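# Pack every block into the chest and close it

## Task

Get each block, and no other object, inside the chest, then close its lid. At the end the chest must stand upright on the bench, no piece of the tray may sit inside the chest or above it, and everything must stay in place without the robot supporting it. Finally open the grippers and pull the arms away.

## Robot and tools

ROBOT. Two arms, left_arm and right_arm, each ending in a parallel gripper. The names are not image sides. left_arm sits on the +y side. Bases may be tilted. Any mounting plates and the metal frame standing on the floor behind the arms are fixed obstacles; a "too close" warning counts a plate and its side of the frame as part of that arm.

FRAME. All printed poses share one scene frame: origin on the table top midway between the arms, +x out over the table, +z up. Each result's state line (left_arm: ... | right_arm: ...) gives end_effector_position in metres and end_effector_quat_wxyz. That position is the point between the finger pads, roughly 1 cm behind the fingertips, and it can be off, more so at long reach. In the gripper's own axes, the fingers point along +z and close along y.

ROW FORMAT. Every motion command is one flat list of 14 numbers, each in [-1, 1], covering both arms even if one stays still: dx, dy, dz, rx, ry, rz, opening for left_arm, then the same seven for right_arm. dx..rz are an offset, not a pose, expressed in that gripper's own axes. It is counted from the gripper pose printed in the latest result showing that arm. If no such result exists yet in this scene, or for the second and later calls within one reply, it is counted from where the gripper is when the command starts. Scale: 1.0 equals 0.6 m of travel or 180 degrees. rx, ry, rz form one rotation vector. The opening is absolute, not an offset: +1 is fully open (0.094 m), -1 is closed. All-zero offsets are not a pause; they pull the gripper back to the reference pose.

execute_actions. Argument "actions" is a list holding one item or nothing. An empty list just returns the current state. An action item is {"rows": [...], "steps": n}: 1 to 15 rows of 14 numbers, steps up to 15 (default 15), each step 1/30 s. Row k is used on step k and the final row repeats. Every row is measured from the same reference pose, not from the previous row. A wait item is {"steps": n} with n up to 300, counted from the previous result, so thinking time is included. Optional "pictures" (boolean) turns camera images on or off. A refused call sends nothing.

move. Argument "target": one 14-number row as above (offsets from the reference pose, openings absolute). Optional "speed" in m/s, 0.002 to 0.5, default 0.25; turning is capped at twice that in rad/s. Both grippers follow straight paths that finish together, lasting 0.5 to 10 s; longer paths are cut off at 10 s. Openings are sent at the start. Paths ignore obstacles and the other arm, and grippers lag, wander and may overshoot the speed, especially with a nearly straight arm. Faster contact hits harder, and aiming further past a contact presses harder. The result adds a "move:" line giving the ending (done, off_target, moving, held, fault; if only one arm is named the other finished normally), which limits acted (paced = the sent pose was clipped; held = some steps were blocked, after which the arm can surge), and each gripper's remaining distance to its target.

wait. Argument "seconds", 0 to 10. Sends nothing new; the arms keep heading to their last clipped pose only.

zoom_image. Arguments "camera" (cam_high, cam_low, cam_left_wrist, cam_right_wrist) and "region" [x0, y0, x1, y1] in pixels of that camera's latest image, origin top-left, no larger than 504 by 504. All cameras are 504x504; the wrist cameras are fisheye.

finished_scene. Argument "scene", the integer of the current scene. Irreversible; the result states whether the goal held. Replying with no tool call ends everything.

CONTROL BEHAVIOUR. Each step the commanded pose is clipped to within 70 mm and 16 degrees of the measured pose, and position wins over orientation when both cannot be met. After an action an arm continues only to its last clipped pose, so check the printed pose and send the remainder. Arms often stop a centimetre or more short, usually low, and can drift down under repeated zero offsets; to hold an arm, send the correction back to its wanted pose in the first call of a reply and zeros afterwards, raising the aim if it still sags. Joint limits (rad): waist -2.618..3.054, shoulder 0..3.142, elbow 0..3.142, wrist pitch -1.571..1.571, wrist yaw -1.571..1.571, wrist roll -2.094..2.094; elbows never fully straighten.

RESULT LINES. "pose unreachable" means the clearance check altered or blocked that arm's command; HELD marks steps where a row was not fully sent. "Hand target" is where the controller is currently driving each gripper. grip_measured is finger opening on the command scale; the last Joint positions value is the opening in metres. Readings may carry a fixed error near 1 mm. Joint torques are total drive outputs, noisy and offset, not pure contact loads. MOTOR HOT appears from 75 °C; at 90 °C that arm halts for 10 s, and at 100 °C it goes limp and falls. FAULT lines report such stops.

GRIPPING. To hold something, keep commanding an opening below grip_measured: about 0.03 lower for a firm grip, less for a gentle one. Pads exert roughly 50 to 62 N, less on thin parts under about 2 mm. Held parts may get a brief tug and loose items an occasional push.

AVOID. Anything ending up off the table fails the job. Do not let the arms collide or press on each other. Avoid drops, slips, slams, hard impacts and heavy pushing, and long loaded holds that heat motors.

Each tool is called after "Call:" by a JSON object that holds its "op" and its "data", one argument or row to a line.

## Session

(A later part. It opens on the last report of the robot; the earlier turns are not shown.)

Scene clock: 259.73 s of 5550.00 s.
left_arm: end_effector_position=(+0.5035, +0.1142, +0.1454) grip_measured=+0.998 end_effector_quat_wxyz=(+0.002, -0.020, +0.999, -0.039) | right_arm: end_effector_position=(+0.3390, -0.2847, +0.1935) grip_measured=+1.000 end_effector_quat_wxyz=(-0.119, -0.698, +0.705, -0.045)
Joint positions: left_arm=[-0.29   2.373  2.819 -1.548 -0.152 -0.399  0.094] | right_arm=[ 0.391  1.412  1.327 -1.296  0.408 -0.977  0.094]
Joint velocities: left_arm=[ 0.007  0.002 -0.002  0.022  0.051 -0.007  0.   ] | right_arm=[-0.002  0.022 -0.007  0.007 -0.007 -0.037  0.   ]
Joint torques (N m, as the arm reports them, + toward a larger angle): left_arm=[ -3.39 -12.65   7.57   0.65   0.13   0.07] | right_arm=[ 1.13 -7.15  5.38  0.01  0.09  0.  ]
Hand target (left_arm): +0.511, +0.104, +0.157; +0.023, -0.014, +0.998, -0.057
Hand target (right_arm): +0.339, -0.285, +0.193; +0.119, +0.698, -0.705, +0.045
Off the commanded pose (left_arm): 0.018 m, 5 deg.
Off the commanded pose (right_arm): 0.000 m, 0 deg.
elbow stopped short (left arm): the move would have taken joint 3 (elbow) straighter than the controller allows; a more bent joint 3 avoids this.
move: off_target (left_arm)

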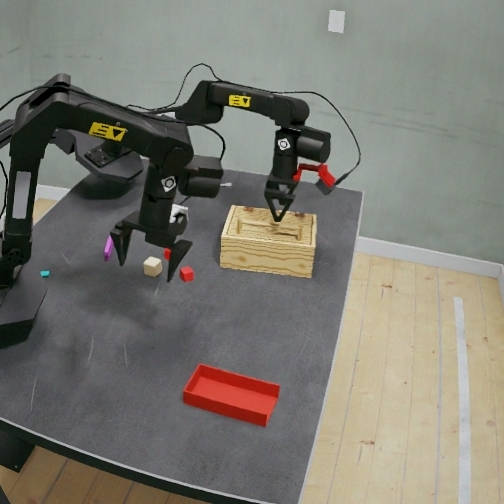

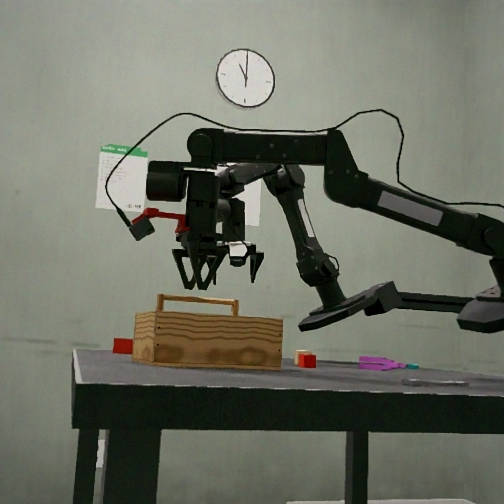

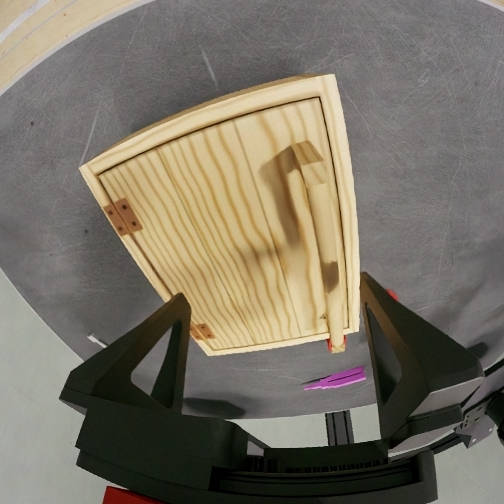

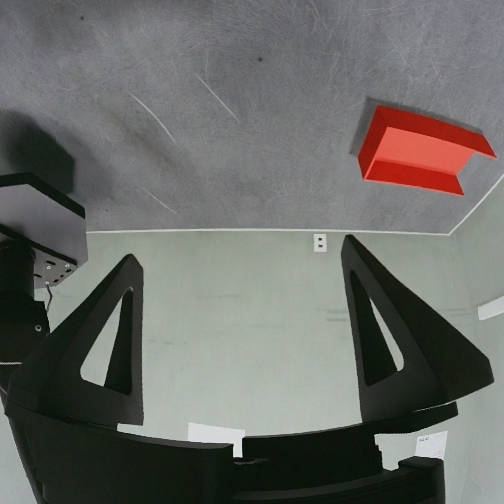

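Call:
{"op": "move", "data": {
  "target": [0.02,-0.045,0.075,0,0,0,1, 0,0,0,0,0,0,1],
  "speed": 0.1
}}

Call:
{"op": "move", "data": {
  "target": [0,0,0,0,0,0,-0.9, 0,0,0,0,0,0,1]
}}

Call:
{"op": "move", "data": {
  "target": [0.1,-0.08,0,0,0,0,-0.9, 0,0,0,0,0,0,1],
  "speed": 0.1
}}

Call:
{"op": "move", "data": {
  "target": [0,0.063,-0.117,0.194,0,0,-0.9, 0,0,0,0,0,0,1],
  "speed": 0.1
}}

Call:
{"op": "move", "data": {
  "target": [0,0.063,-0.117,0.194,0,0,-0.9, 0,0,0,0,0,0,1],
  "speed": 0.1
}}

Scene clock: 268.33 s of 5550.00 s.
left_arm: end_effector_position=(+0.4869, +0.0883, +0.1028) grip_measured=+0.999 end_effector_quat_wxyz=(-0.016, -0.016, +0.999, -0.031) | right_arm: end_effector_position=(+0.3390, -0.2847, +0.1935) grip_measured=+1.000 end_effector_quat_wxyz=(-0.119, -0.698, +0.705, -0.045)
Joint positions: left_arm=[-0.334  2.335  2.549 -1.363 -0.17  -0.439  0.094] | right_arm=[ 0.391  1.412  1.327 -1.296  0.408 -0.977  0.094]
Joint velocities: left_arm=[-0.002 -0.032 -0.09   0.037  0.037  0.022  0.   ] | right_arm=[-0.012 -0.007 -0.012  0.022  0.081 -0.022  0.   ]
Joint torques (N m, as the arm reports them, + toward a larger angle): left_arm=[ -3.09 -13.06   4.28   0.78   0.05  -0.05] | right_arm=[ 1.15 -7.16  5.38  0.01  0.1   0.01]
Hand target (left_arm): +0.493, +0.083, +0.103; +0.000, -0.020, +0.999, -0.038
Hand target (right_arm): +0.339, -0.285, +0.193; +0.119, +0.698, -0.705, +0.045
Off the commanded pose (left_arm): 0.008 m, 2 deg.
Off the commanded pose (right_arm): 0.000 m, 0 deg.
After step 90, 4.60 s passed at rest.
move: done

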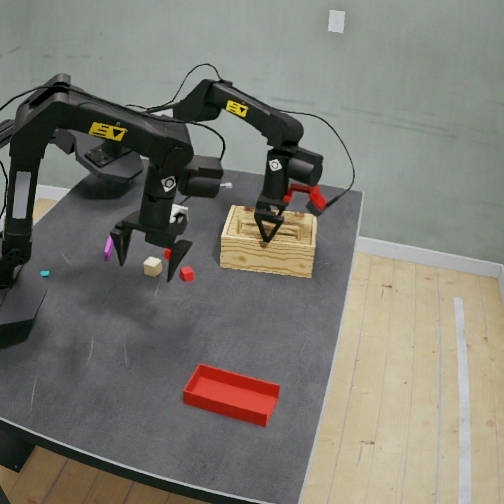

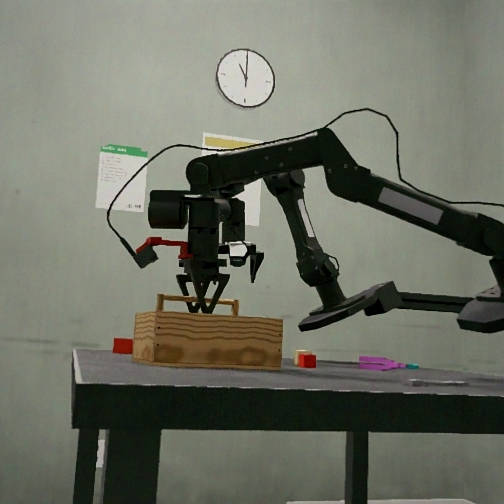

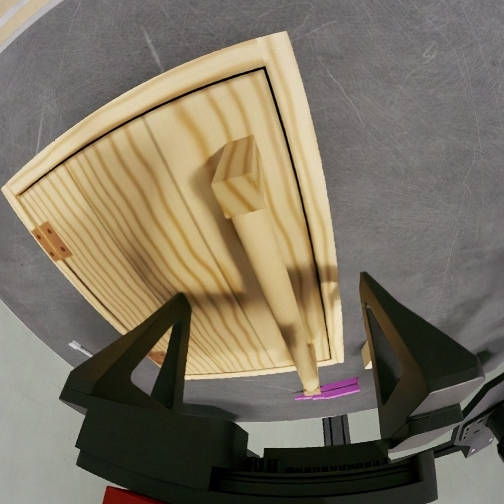

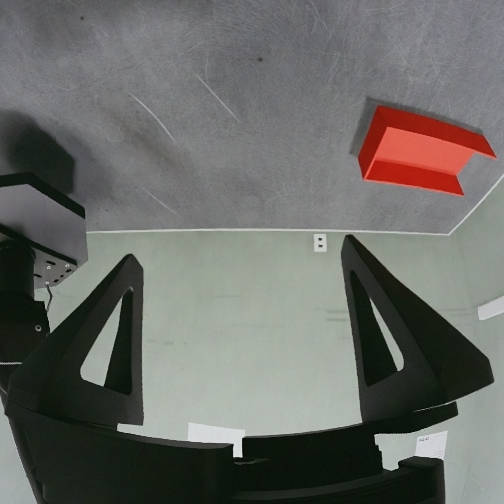

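Scene clock: 268.83 s of 5550.00 s.
left_arm: end_effector_position=(+0.4861, +0.0866, +0.1030) grip_measured=-0.838 end_effector_quat_wxyz=(-0.018, -0.016, +0.999, -0.035) | right_arm: end_effector_position=(+0.3390, -0.2847, +0.1935) grip_measured=+1.000 end_effector_quat_wxyz=(-0.119, -0.698, +0.705, -0.045)
Joint positions: left_arm=[-0.335  2.335  2.548 -1.363 -0.163 -0.44   0.008] | right_arm=[ 0.391  1.412  1.327 -1.296  0.408 -0.977  0.094]
Joint velocities: left_arm=[-0.017 -0.007  0.002 -0.007 -0.037  0.022  0.   ] | right_arm=[-0.012 -0.017  0.007  0.066 -0.037 -0.022  0.   ]
Joint torques (N m, as the arm reports them, + toward a larger angle): left_arm=[ -2.61 -12.2    5.98   0.45  -0.01  -0.02] | right_arm=[ 1.13 -7.15  5.38  0.01  0.09  0.01]
Hand target (left_arm): +0.487, +0.088, +0.103; -0.016, -0.016, +0.999, -0.031
Hand target (right_arm): +0.339, -0.285, +0.193; +0.119, +0.698, -0.705, +0.045
Off the commanded pose (left_arm): 0.002 m, 0 deg.
Off the commanded pose (right_arm): 0.000 m, 0 deg.
move: done

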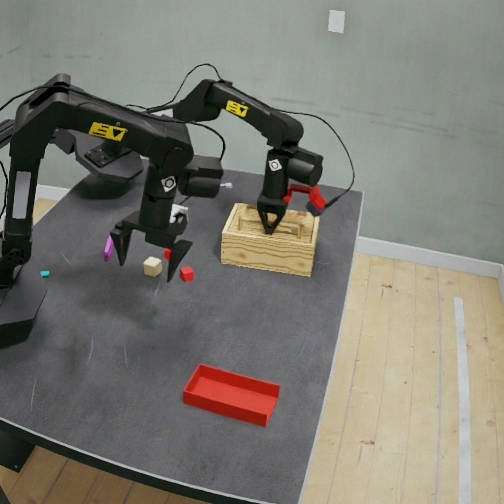

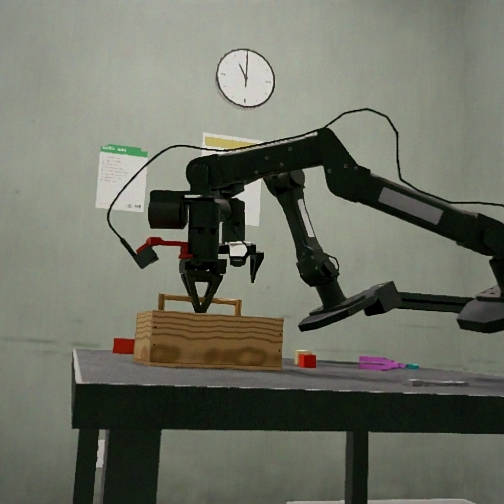

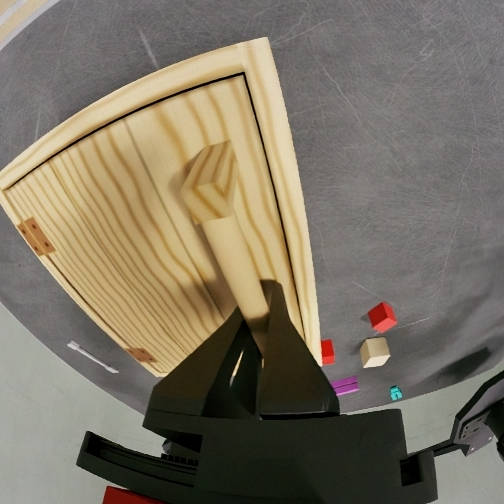

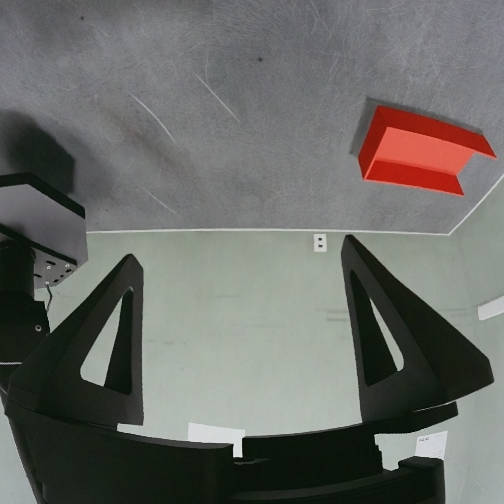

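Scene clock: 270.00 s of 5550.00 s.
left_arm: end_effector_position=(+0.4321, +0.0421, +0.1024) grip_measured=-0.837 end_effector_quat_wxyz=(-0.020, -0.010, +0.999, -0.028) | right_arm: end_effector_position=(+0.3390, -0.2847, +0.1935) grip_measured=+1.000 end_effector_quat_wxyz=(-0.119, -0.698, +0.705, -0.045)
Joint positions: left_arm=[-0.476  2.173  2.164 -1.178 -0.228 -0.564  0.008] | right_arm=[ 0.391  1.412  1.327 -1.296  0.408 -0.977  0.094]
Joint velocities: left_arm=[ 0.007 -0.007 -0.012  0.007 -0.037 -0.022 -0.   ] | right_arm=[ 0.017 -0.012  0.022 -0.022 -0.037 -0.022  0.   ]
Joint torques (N m, as the arm reports them, + toward a larger angle): left_arm=[ -4.13 -12.7    4.36   0.48   0.08  -0.29] | right_arm=[ 1.13 -7.16  5.37  0.01  0.09  0.  ]
Hand target (left_arm): +0.428, +0.037, +0.108; -0.018, -0.015, +0.999, -0.034
Hand target (right_arm): +0.339, -0.285, +0.193; +0.119, +0.698, -0.705, +0.045
Off the commanded pose (left_arm): 0.009 m, 1 deg.
Off the commanded pose (right_arm): 0.000 m, 0 deg.
move: done

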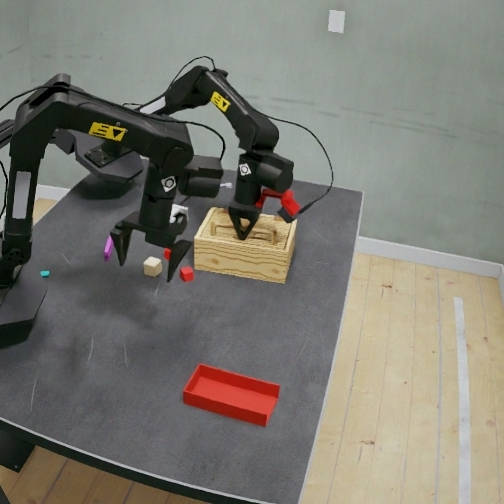

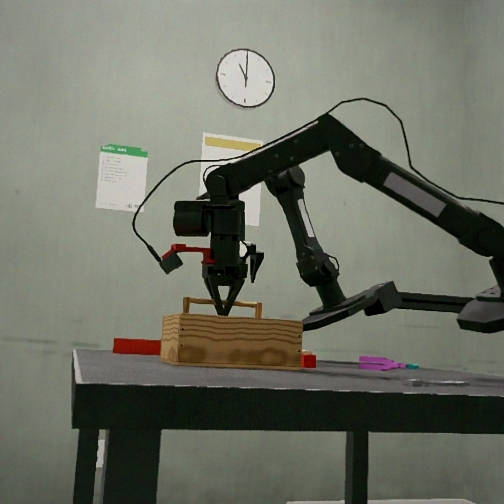

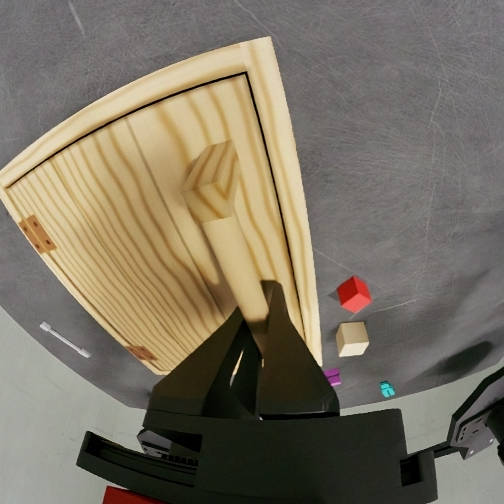

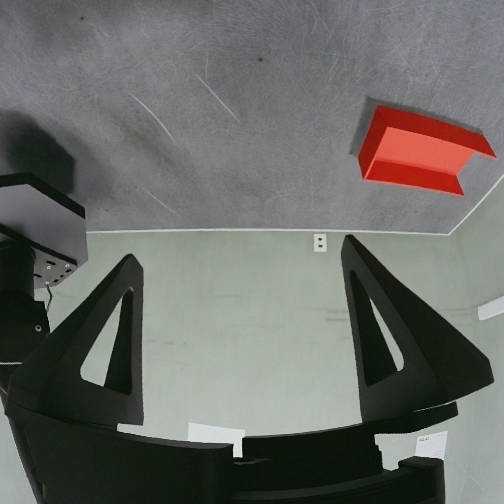

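Scene clock: 273.37 s of 5550.00 s.
left_arm: end_effector_position=(+0.4337, +0.0805, +0.1645) grip_measured=-0.838 end_effector_quat_wxyz=(-0.013, -0.013, +0.947, -0.320) | right_arm: end_effector_position=(+0.3390, -0.2847, +0.1935) grip_measured=+1.000 end_effector_quat_wxyz=(-0.119, -0.698, +0.705, -0.045)
Joint positions: left_arm=[-0.192  1.786  1.691 -0.856  0.451 -0.325  0.008] | right_arm=[ 0.391  1.412  1.327 -1.296  0.408 -0.977  0.094]
Joint velocities: left_arm=[ 0.012 -0.012  0.002  0.051 -0.037  0.007  0.001] | right_arm=[-0.007 -0.022  0.007 -0.037 -0.066 -0.007  0.   ]
Joint torques (N m, as the arm reports them, + toward a larger angle): left_arm=[ -0.84 -11.54   4.57   0.73   0.49  -0.05] | right_arm=[ 1.14 -7.15  5.38  0.01  0.09  0.  ]
Hand target (left_arm): +0.432, +0.083, +0.169; -0.013, -0.017, +0.945, -0.328
Hand target (right_arm): +0.339, -0.285, +0.193; +0.119, +0.698, -0.705, +0.045
Off the commanded pose (left_arm): 0.007 m, 1 deg.
Off the commanded pose (right_arm): 0.000 m, 0 deg.
move: done

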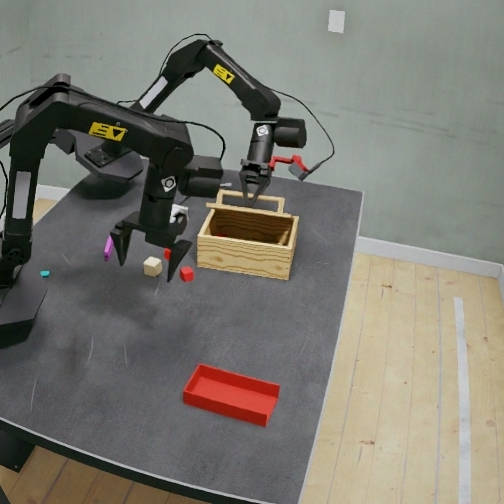

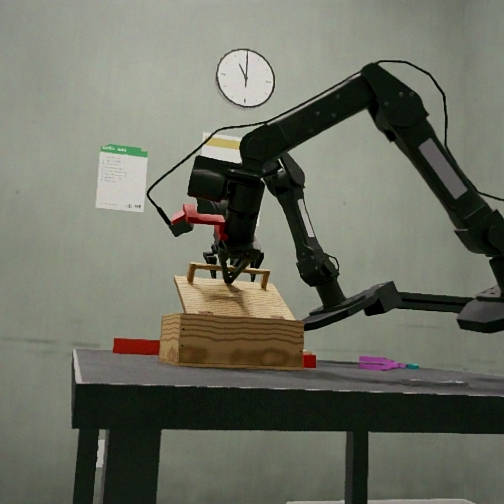

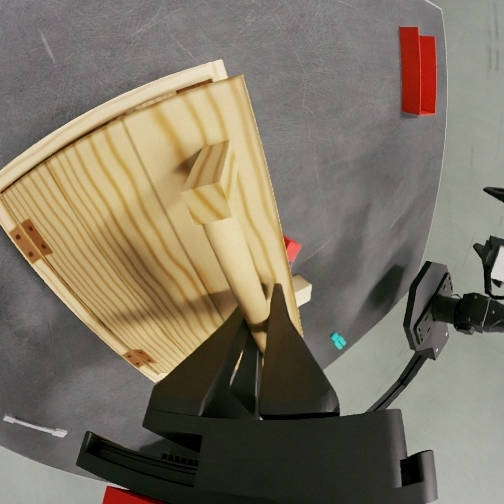

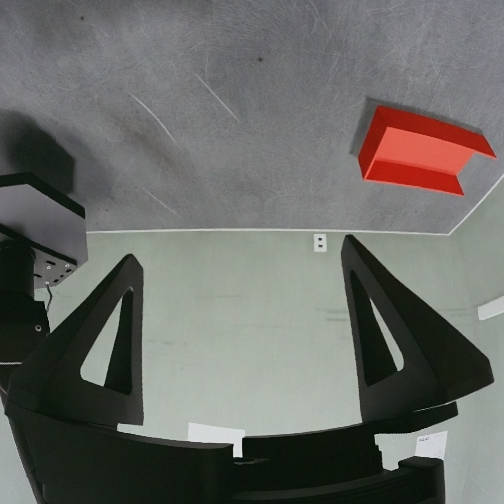

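Scene clock: 276.80 s of 5550.00 s.
left_arm: end_effector_position=(+0.4338, +0.1486, +0.2070) grip_measured=-0.838 end_effector_quat_wxyz=(+0.010, -0.012, +0.800, -0.600) | right_arm: end_effector_position=(+0.3390, -0.2847, +0.1935) grip_measured=+1.000 end_effector_quat_wxyz=(-0.119, -0.698, +0.705, -0.045)
Joint positions: left_arm=[ 0.176  1.816  1.587 -0.934  1.274  0.082  0.008] | right_arm=[ 0.391  1.412  1.327 -1.296  0.408 -0.977  0.094]
Joint velocities: left_arm=[ 0.007  0.002  0.017 -0.066 -0.007 -0.007  0.   ] | right_arm=[-0.007 -0.017  0.002 -0.066  0.051 -0.066  0.   ]
Joint torques (N m, as the arm reports them, + toward a larger angle): left_arm=[ 0.16 -8.53  7.17 -0.07  0.32  0.11] | right_arm=[ 1.14 -7.16  5.38  0.01  0.09  0.  ]
Hand target (left_arm): +0.433, +0.152, +0.198; -0.003, -0.019, +0.807, -0.591
Hand target (right_arm): +0.339, -0.285, +0.193; +0.119, +0.698, -0.705, +0.045
Off the commanded pose (left_arm): 0.011 m, 3 deg.
Off the commanded pose (right_arm): 0.000 m, 0 deg.
move: off_target (left_arm)

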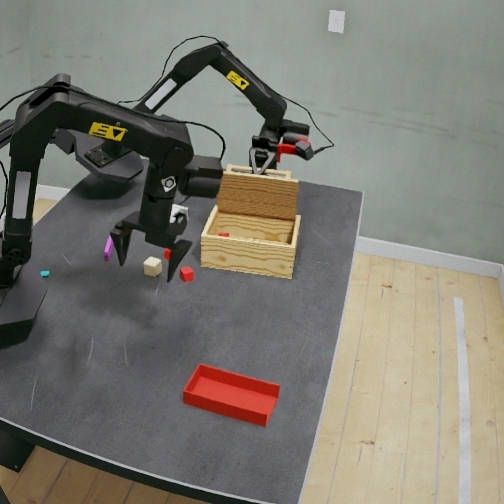

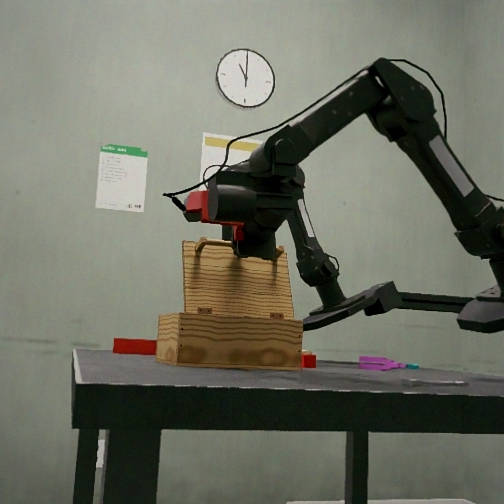

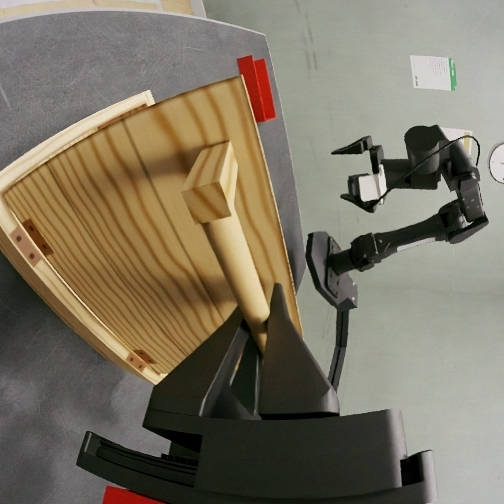

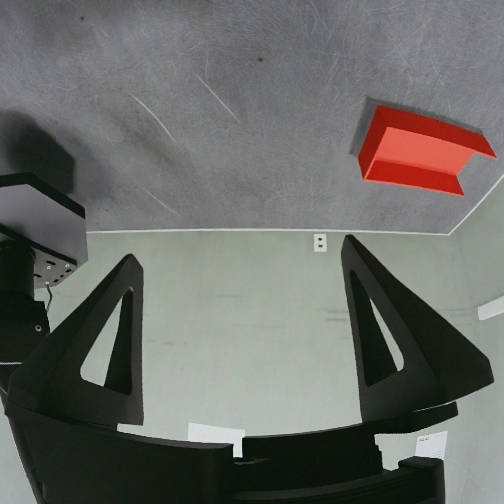

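Call:
{"op": "move", "data": {
  "target": [0,0,0,0,0,0,-0.9, -0.475,0,0.025,0,0,0,1]
}}

Call:
{"op": "move", "data": {
  "target": [0,0,0,0,0,0,-0.9, 0,0,0.16,0,0,0,1],
  "speed": 0.12
}}

Call:
{"op": "move", "data": {
  "target": [0,0,0,0,0,0,-0.9, 0,0,0,0,0,0,-0.55]
}}

Scene clock: 288.27 s of 5550.00 s.
left_arm: end_effector_position=(+0.4334, +0.1486, +0.2074) grip_measured=-0.838 end_effector_quat_wxyz=(+0.009, -0.011, +0.799, -0.601) | right_arm: end_effector_position=(+0.3339, -0.0144, +0.1042) grip_measured=+1.000 end_effector_quat_wxyz=(-0.124, -0.699, +0.703, -0.046)
Joint positions: left_arm=[ 0.176  1.817  1.587 -0.938  1.277  0.087  0.008] | right_arm=[ 0.851  2.445  2.392 -1.553  0.445 -0.472  0.094]
Joint velocities: left_arm=[-0.027 -0.007  0.002 -0.007  0.037 -0.022 -0.001] | right_arm=[-0.007  0.007 -0.007 -0.051  0.051  0.037  0.   ]
Joint torques (N m, as the arm reports them, + toward a larger angle): left_arm=[ -0.24 -10.02   5.34   0.33   0.49  -0.08] | right_arm=[  5.99 -12.74   7.35  -0.24   0.08   0.1 ]
Hand target (left_arm): +0.434, +0.149, +0.207; +0.010, -0.012, +0.800, -0.600
Hand target (right_arm): +0.335, -0.009, +0.114; +0.113, +0.699, -0.705, +0.045
Off the commanded pose (left_arm): 0.001 m, 0 deg.
Off the commanded pose (right_arm): 0.010 m, 1 deg.
joint sent to its limit (right arm) — the command would take joint 4 (wrist pitch) past its lower limit, so that joint was sent only as far as its limit.
After step 90, 6.50 s passed at rest.
move: done

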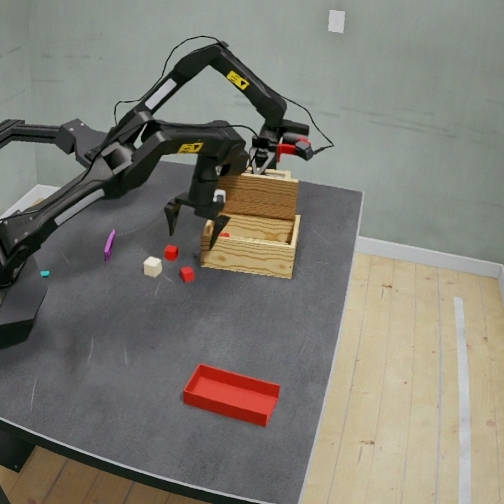

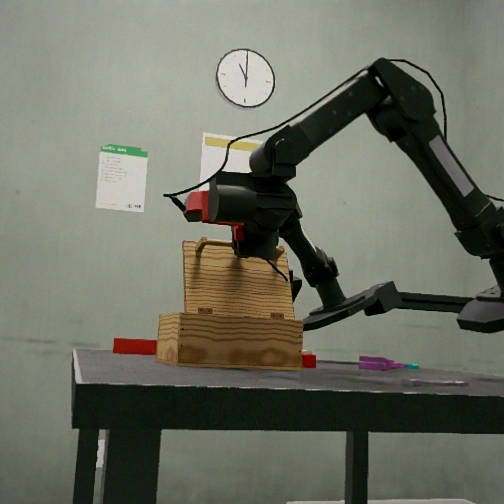

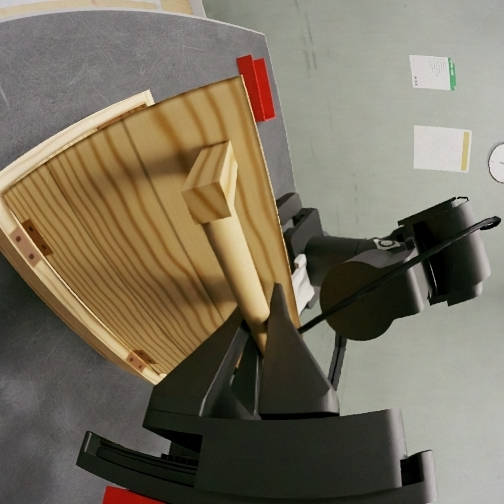

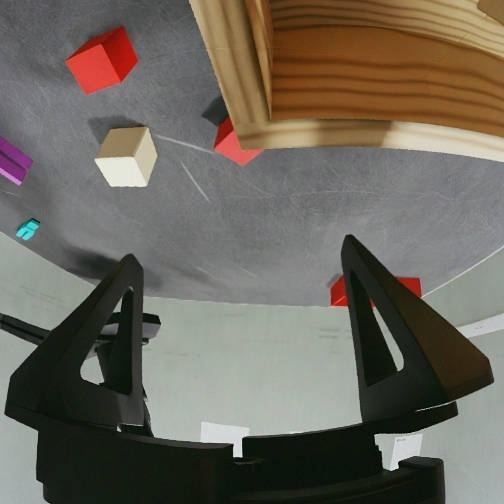

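Scene clock: 289.63 s of 5550.00 s.
left_arm: end_effector_position=(+0.4334, +0.1486, +0.2074) grip_measured=-0.838 end_effector_quat_wxyz=(+0.009, -0.011, +0.799, -0.601) | right_arm: end_effector_position=(+0.3325, -0.0124, +0.0506) grip_measured=+1.000 end_effector_quat_wxyz=(-0.079, -0.699, +0.710, -0.017)
Joint positions: left_arm=[ 0.176  1.817  1.587 -0.938  1.277  0.087  0.008] | right_arm=[ 0.797  2.346  2.031 -1.154  0.409 -0.57   0.094]
Joint velocities: left_arm=[-0.007 -0.002 -0.017  0.037 -0.037 -0.051  0.001] | right_arm=[-0.007  0.007  0.012 -0.007 -0.007 -0.051  0.   ]
Joint torques (N m, as the arm reports them, + toward a larger angle): left_arm=[-0.31 -9.96  5.41  0.32  0.54 -0.03] | right_arm=[ 2.04 -7.12  1.23  0.19  0.46  0.05]
Hand target (left_arm): +0.433, +0.149, +0.207; +0.009, -0.011, +0.799, -0.601
Hand target (right_arm): +0.321, -0.038, +0.015; +0.126, +0.699, -0.702, +0.045
Off the commanded pose (left_arm): 0.000 m, 0 deg.
Off the commanded pose (right_arm): 0.047 m, 6 deg.
move: off_target (right_arm)

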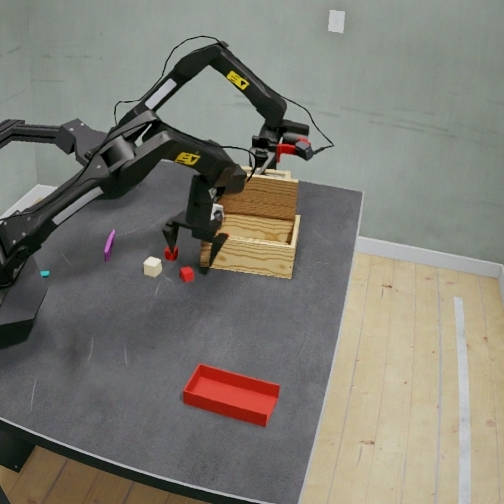

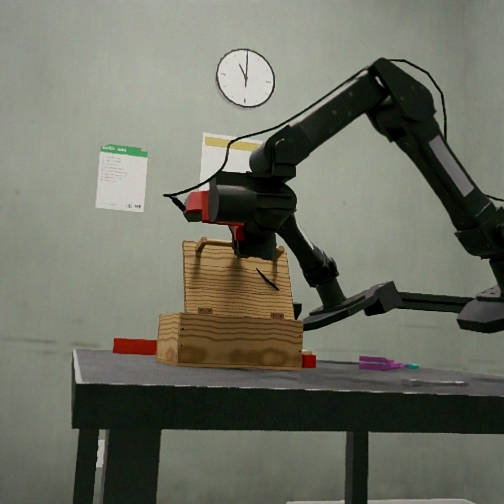

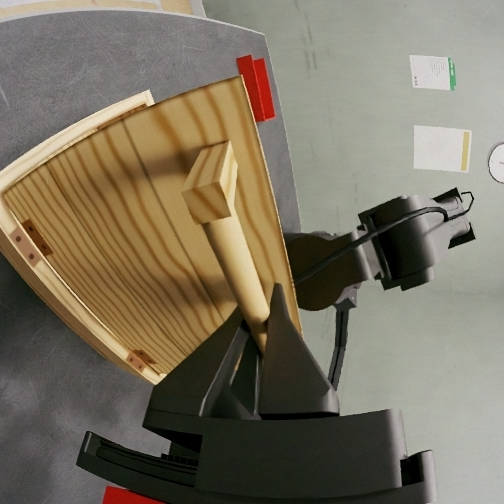

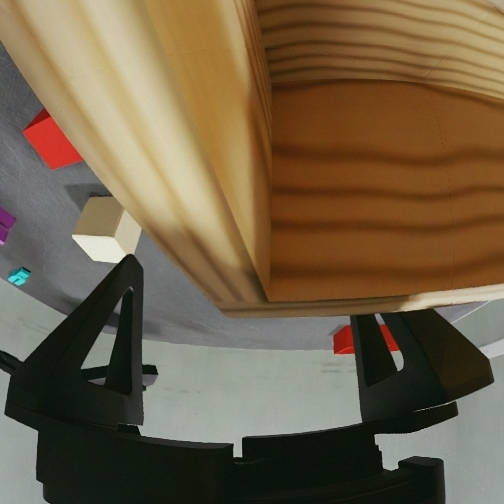

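Scene clock: 290.13 s of 5550.00 s.
left_arm: end_effector_position=(+0.4334, +0.1486, +0.2074) grip_measured=-0.838 end_effector_quat_wxyz=(+0.009, -0.011, +0.799, -0.601) | right_arm: end_effector_position=(+0.3324, -0.0116, +0.0518) grip_measured=-0.547 end_effector_quat_wxyz=(-0.078, -0.699, +0.711, -0.014)
Joint positions: left_arm=[ 0.176  1.817  1.587 -0.938  1.277  0.087  0.008] | right_arm=[ 0.798  2.343  2.03  -1.153  0.404 -0.57   0.021]
Joint velocities: left_arm=[ 0.007  0.012 -0.002 -0.037  0.007  0.081 -0.001] | right_arm=[ 0.007 -0.007  0.002 -0.007 -0.037  0.007 -0.001]
Joint torques (N m, as the arm reports them, + toward a larger angle): left_arm=[-0.36 -9.81  5.41  0.29  0.56 -0.02] | right_arm=[  4.49 -11.75   5.08   0.09   0.06   0.01]
Hand target (left_arm): +0.433, +0.149, +0.207; +0.009, -0.011, +0.799, -0.601
Hand target (right_arm): +0.332, -0.012, +0.051; +0.080, +0.699, -0.710, +0.017
Off the commanded pose (left_arm): 0.000 m, 0 deg.
Off the commanded pose (right_arm): 0.001 m, 0 deg.
move: done

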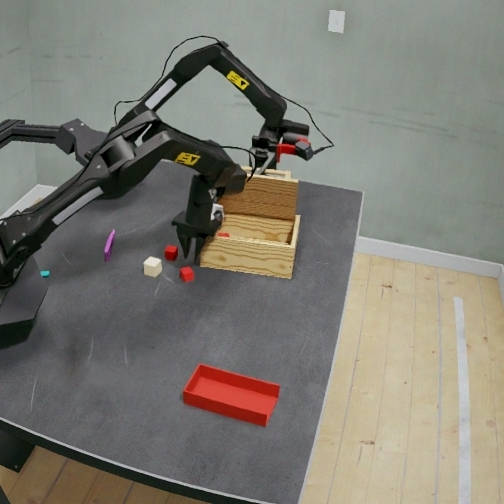

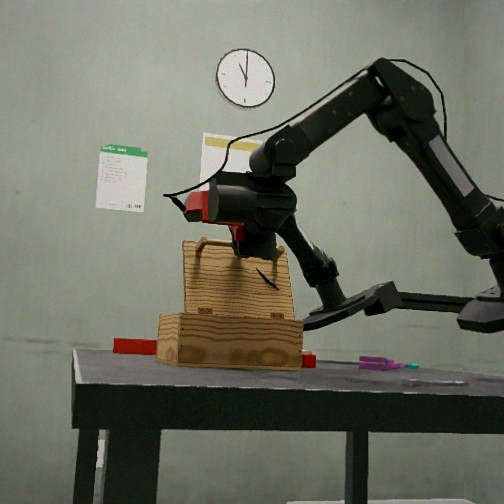

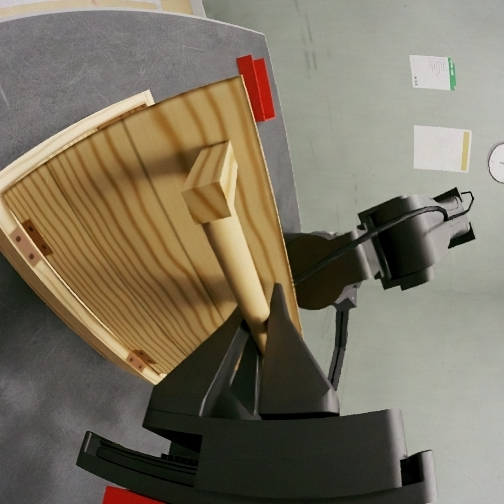

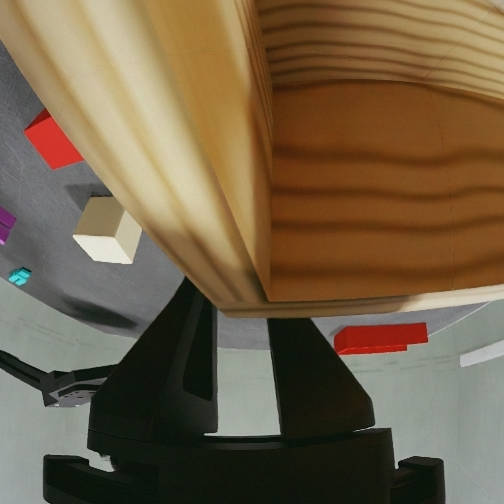

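Call:
{"op": "execute_actions", "data": {
  "actions": []
}}

Scene clock: 300.13 s of 5550.00 s.
left_arm: end_effector_position=(+0.4334, +0.1486, +0.2074) grip_measured=-0.838 end_effector_quat_wxyz=(+0.009, -0.011, +0.799, -0.601) | right_arm: end_effector_position=(+0.3324, -0.0116, +0.0518) grip_measured=-0.547 end_effector_quat_wxyz=(-0.078, -0.699, +0.711, -0.014)
Joint positions: left_arm=[ 0.176  1.817  1.587 -0.938  1.277  0.087  0.008] | right_arm=[ 0.798  2.343  2.03  -1.153  0.404 -0.57   0.021]
Joint velocities: left_arm=[ 0.002  0.007 -0.017  0.066 -0.037 -0.022 -0.001] | right_arm=[-0.002 -0.022 -0.002  0.007 -0.007 -0.022 -0.   ]
Joint torques (N m, as the arm reports them, + toward a larger angle): left_arm=[-0.27 -9.98  5.38  0.31  0.52 -0.03] | right_arm=[  4.48 -11.76   5.07   0.09   0.07   0.01]
Hand target (left_arm): +0.433, +0.149, +0.207; +0.009, -0.011, +0.799, -0.601
Hand target (right_arm): +0.332, -0.012, +0.051; +0.080, +0.699, -0.710, +0.017
Off the commanded pose (left_arm): 0.000 m, 0 deg.
Off the commanded pose (right_arm): 0.001 m, 0 deg.
Steps of this call (steps 1 to 90: nothing new was sent; then 7.00 s passed at rest). Readings (end_effector_position):
1: left_arm (+0.4334, +0.1486, +0.2074) | right_arm (+0.3324, -0.0116, +0.0518)
2: left_arm (+0.4334, +0.1486, +0.2074) | right_arm (+0.3324, -0.0116, +0.0518)
4: left_arm (+0.4334, +0.1486, +0.2074) | right_arm (+0.3324, -0.0116, +0.0518)
8: left_arm (+0.4334, +0.1486, +0.2074) | right_arm (+0.3324, -0.0116, +0.0518)
90: the state above

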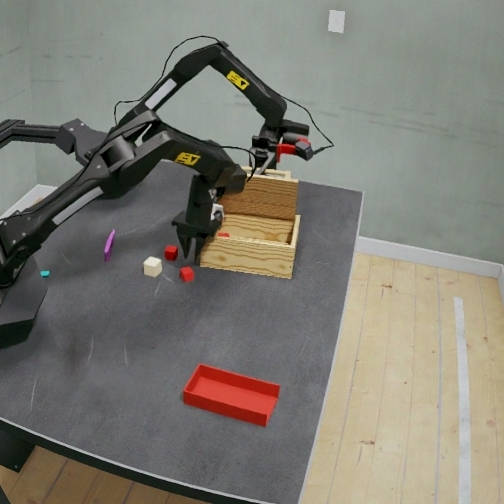

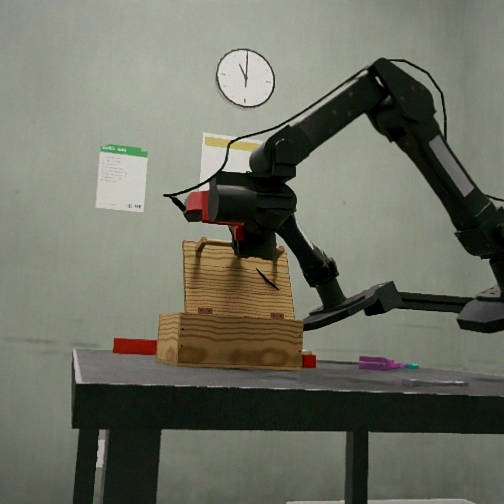

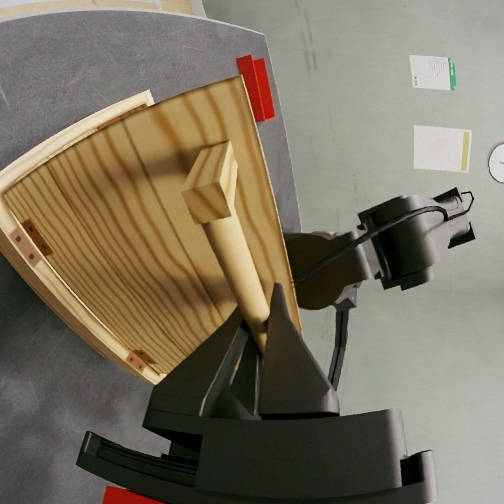

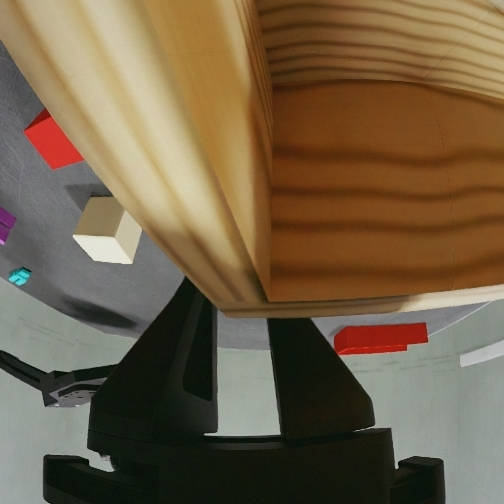

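Call:
{"op": "move", "data": {
  "target": [0,0,0,0,0,0,-0.9, 0.1,0.03,-0.15,0,0,0,0.5]
}}

Scene clock: 305.47 s of 5550.00 s.
left_arm: end_effector_position=(+0.4334, +0.1486, +0.2074) grip_measured=-0.838 end_effector_quat_wxyz=(+0.009, -0.011, +0.799, -0.601) | right_arm: end_effector_position=(+0.3316, -0.0598, +0.1463) grip_measured=+0.497 end_effector_quat_wxyz=(-0.075, -0.694, +0.716, -0.013)
Joint positions: left_arm=[ 0.176  1.817  1.587 -0.938  1.277  0.087  0.008] | right_arm=[ 0.823  2.04   1.876 -1.306  0.405 -0.532  0.07 ]
Joint velocities: left_arm=[ 0.007 -0.002  0.002  0.022  0.081 -0.022 -0.   ] | right_arm=[ 0.002  0.002 -0.017  0.022 -0.022  0.007 -0.001]
Joint torques (N m, as the arm reports them, + toward a larger angle): left_arm=[-0.25 -9.99  5.43  0.28  0.56 -0.03] | right_arm=[  5.29 -11.13   4.42  -0.03   0.04   0.09]
Hand target (left_arm): +0.433, +0.149, +0.207; +0.009, -0.011, +0.799, -0.601
Hand target (right_arm): +0.324, -0.059, +0.150; +0.078, +0.699, -0.711, +0.014
Off the commanded pose (left_arm): 0.000 m, 0 deg.
Off the commanded pose (right_arm): 0.010 m, 1 deg.
After step 90, 1.30 s passed at rest.
move: done

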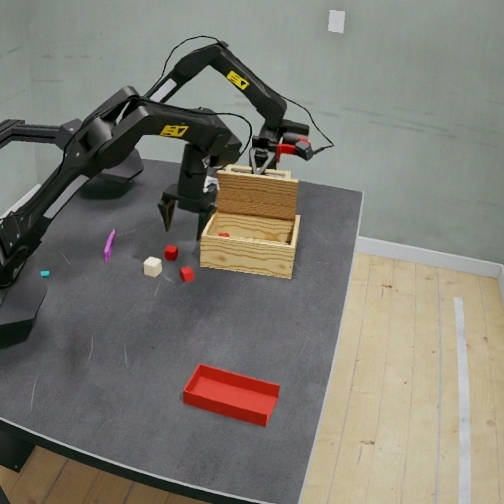

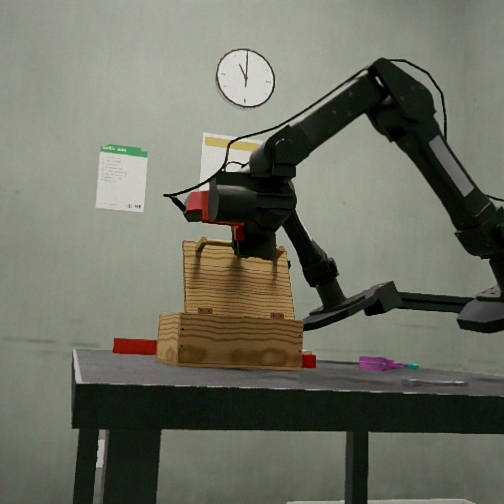

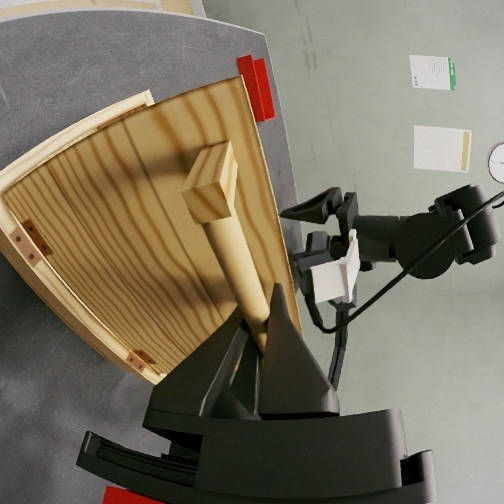

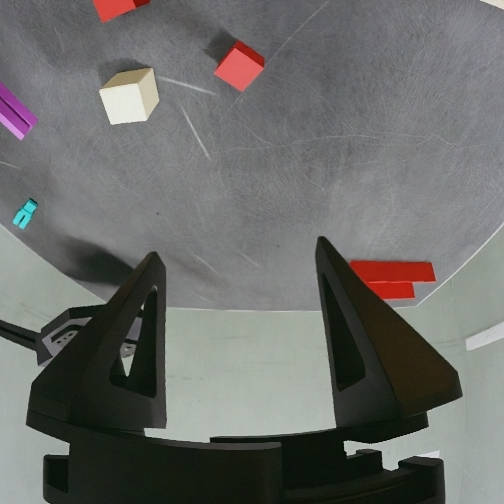

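Call:
{"op": "move", "data": {
  "target": [0,0,0,0,0,0,-0.9, -0.05,0,0.09,0,0,-0.5,0.5]
}}

Scene clock: 316.23 s of 5550.00 s.
left_arm: end_effector_position=(+0.4334, +0.1486, +0.2074) grip_measured=-0.838 end_effector_quat_wxyz=(+0.009, -0.011, +0.799, -0.601) | right_arm: end_effector_position=(+0.3250, -0.0387, +0.0885) grip_measured=+0.498 end_effector_quat_wxyz=(+0.071, +0.996, -0.030, -0.044)
Joint positions: left_arm=[ 0.176  1.817  1.587 -0.938  1.277  0.087  0.008] | right_arm=[ 0.81   2.181  1.876 -1.175  0.409 -2.08   0.07 ]
Joint velocities: left_arm=[-0.012 -0.017  0.002 -0.022  0.051  0.051 -0.   ] | right_arm=[ 0.017 -0.002 -0.007  0.007  0.066 -0.066  0.   ]
Joint torques (N m, as the arm reports them, + toward a larger angle): left_arm=[ -0.27 -10.08   5.39   0.31   0.5   -0.06] | right_arm=[  4.3  -11.07   5.6    0.12   0.01  -0.09]
Hand target (left_arm): +0.433, +0.149, +0.207; +0.009, -0.011, +0.799, -0.601
Hand target (right_arm): +0.326, -0.037, +0.089; +0.068, +0.997, -0.024, -0.042
Off the commanded pose (left_arm): 0.000 m, 0 deg.
Off the commanded pose (right_arm): 0.003 m, 2 deg.
joint sent to its limit (right arm) — the command would take joint 6 (wrist roll) past its lower limit, so that joint was sent only as far as its limit.
After step 90, 4.10 s passed at rest.
move: done

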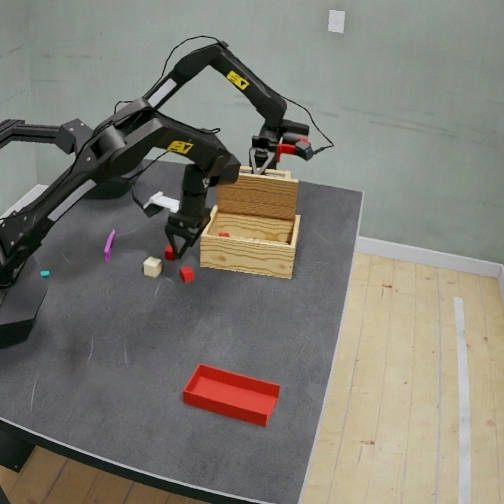

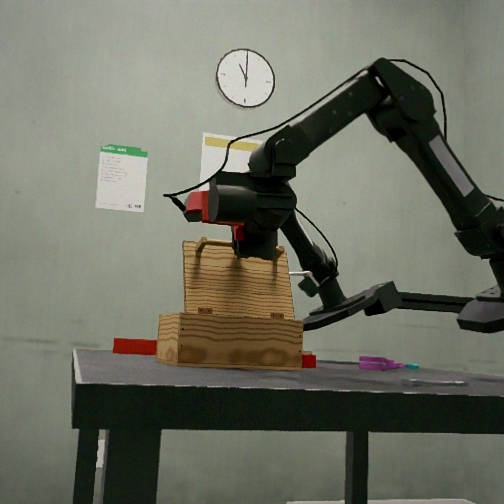

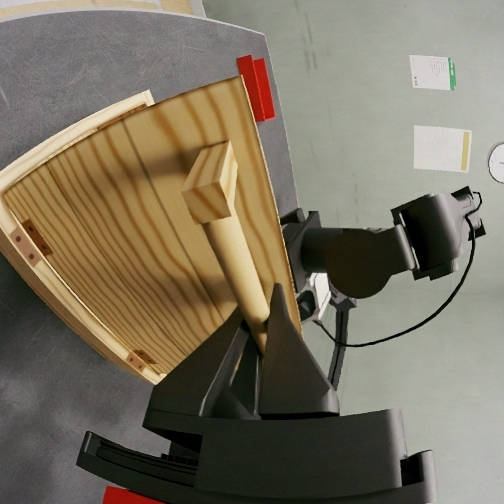

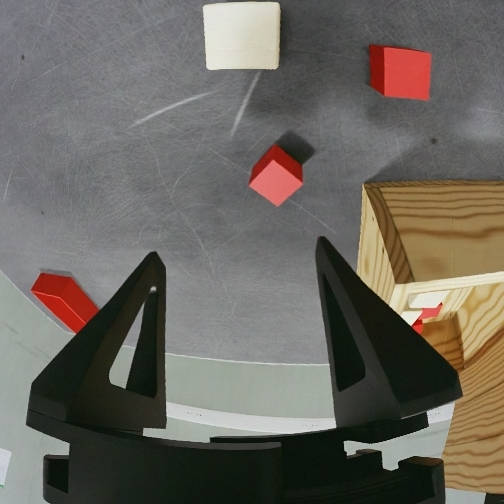

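Call:
{"op": "move", "data": {
  "target": [0,0,0,0,0,0,-0.9, -0.027,-0.025,0.075,0,0,0,0.5],
  "speed": 0.1
}}

Scene clock: 325.77 s of 5550.00 s.
left_arm: end_effector_position=(+0.4334, +0.1486, +0.2074) grip_measured=-0.838 end_effector_quat_wxyz=(+0.009, -0.011, +0.799, -0.601) | right_arm: end_effector_position=(+0.3068, -0.0300, +0.0425) grip_measured=+0.498 end_effector_quat_wxyz=(+0.073, +0.996, -0.028, -0.046)
Joint positions: left_arm=[ 0.176  1.817  1.587 -0.938  1.277  0.087  0.008] | right_arm=[ 0.81   2.256  1.803 -1.032  0.409 -2.083  0.07 ]
Joint velocities: left_arm=[ 0.022 -0.012  0.007 -0.037  0.022  0.037 -0.002] | right_arm=[ 0.007  0.002 -0.002  0.022  0.037 -0.081  0.001]
Joint torques (N m, as the arm reports them, + toward a larger angle): left_arm=[-0.3  -9.96  5.59  0.28  0.49 -0.05] | right_arm=[  4.75 -11.66   4.04   0.13   0.     0.08]
Hand target (left_arm): +0.433, +0.149, +0.207; +0.009, -0.011, +0.799, -0.601
Hand target (right_arm): +0.305, -0.029, +0.044; +0.071, +0.996, -0.030, -0.045
Off the commanded pose (left_arm): 0.000 m, 0 deg.
Off the commanded pose (right_arm): 0.002 m, 0 deg.
After step 90, 5.53 s passed at rest.
move: done

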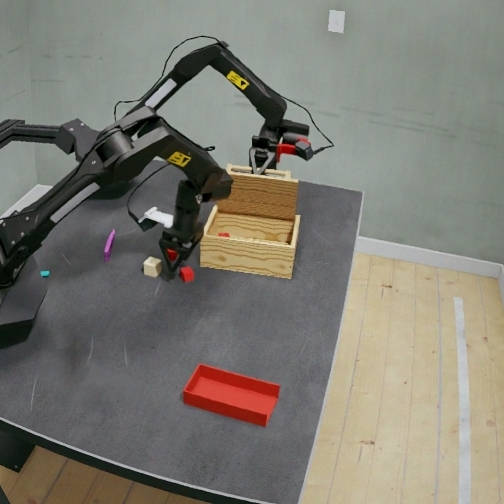

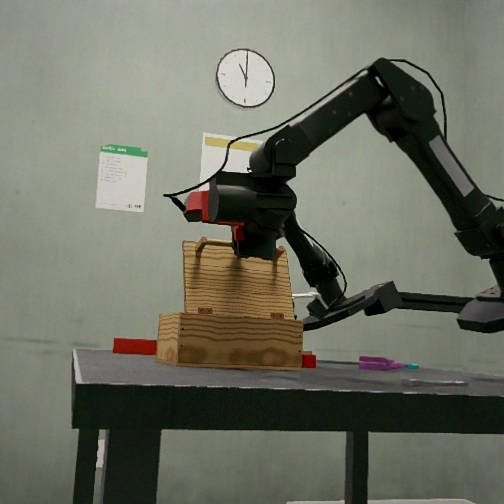

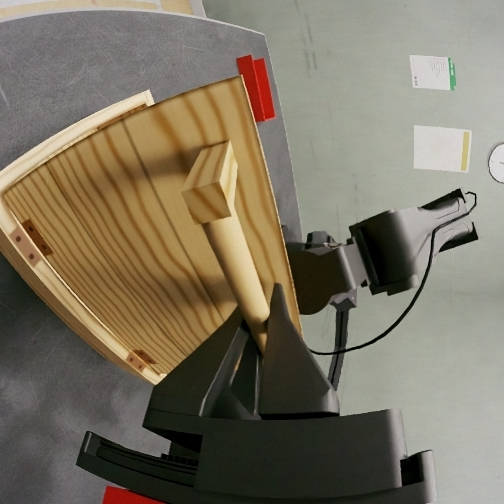

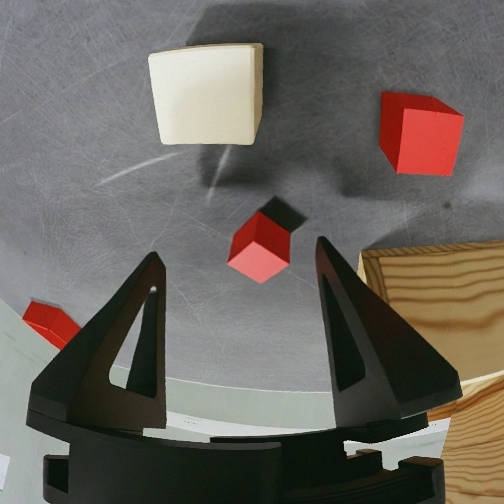

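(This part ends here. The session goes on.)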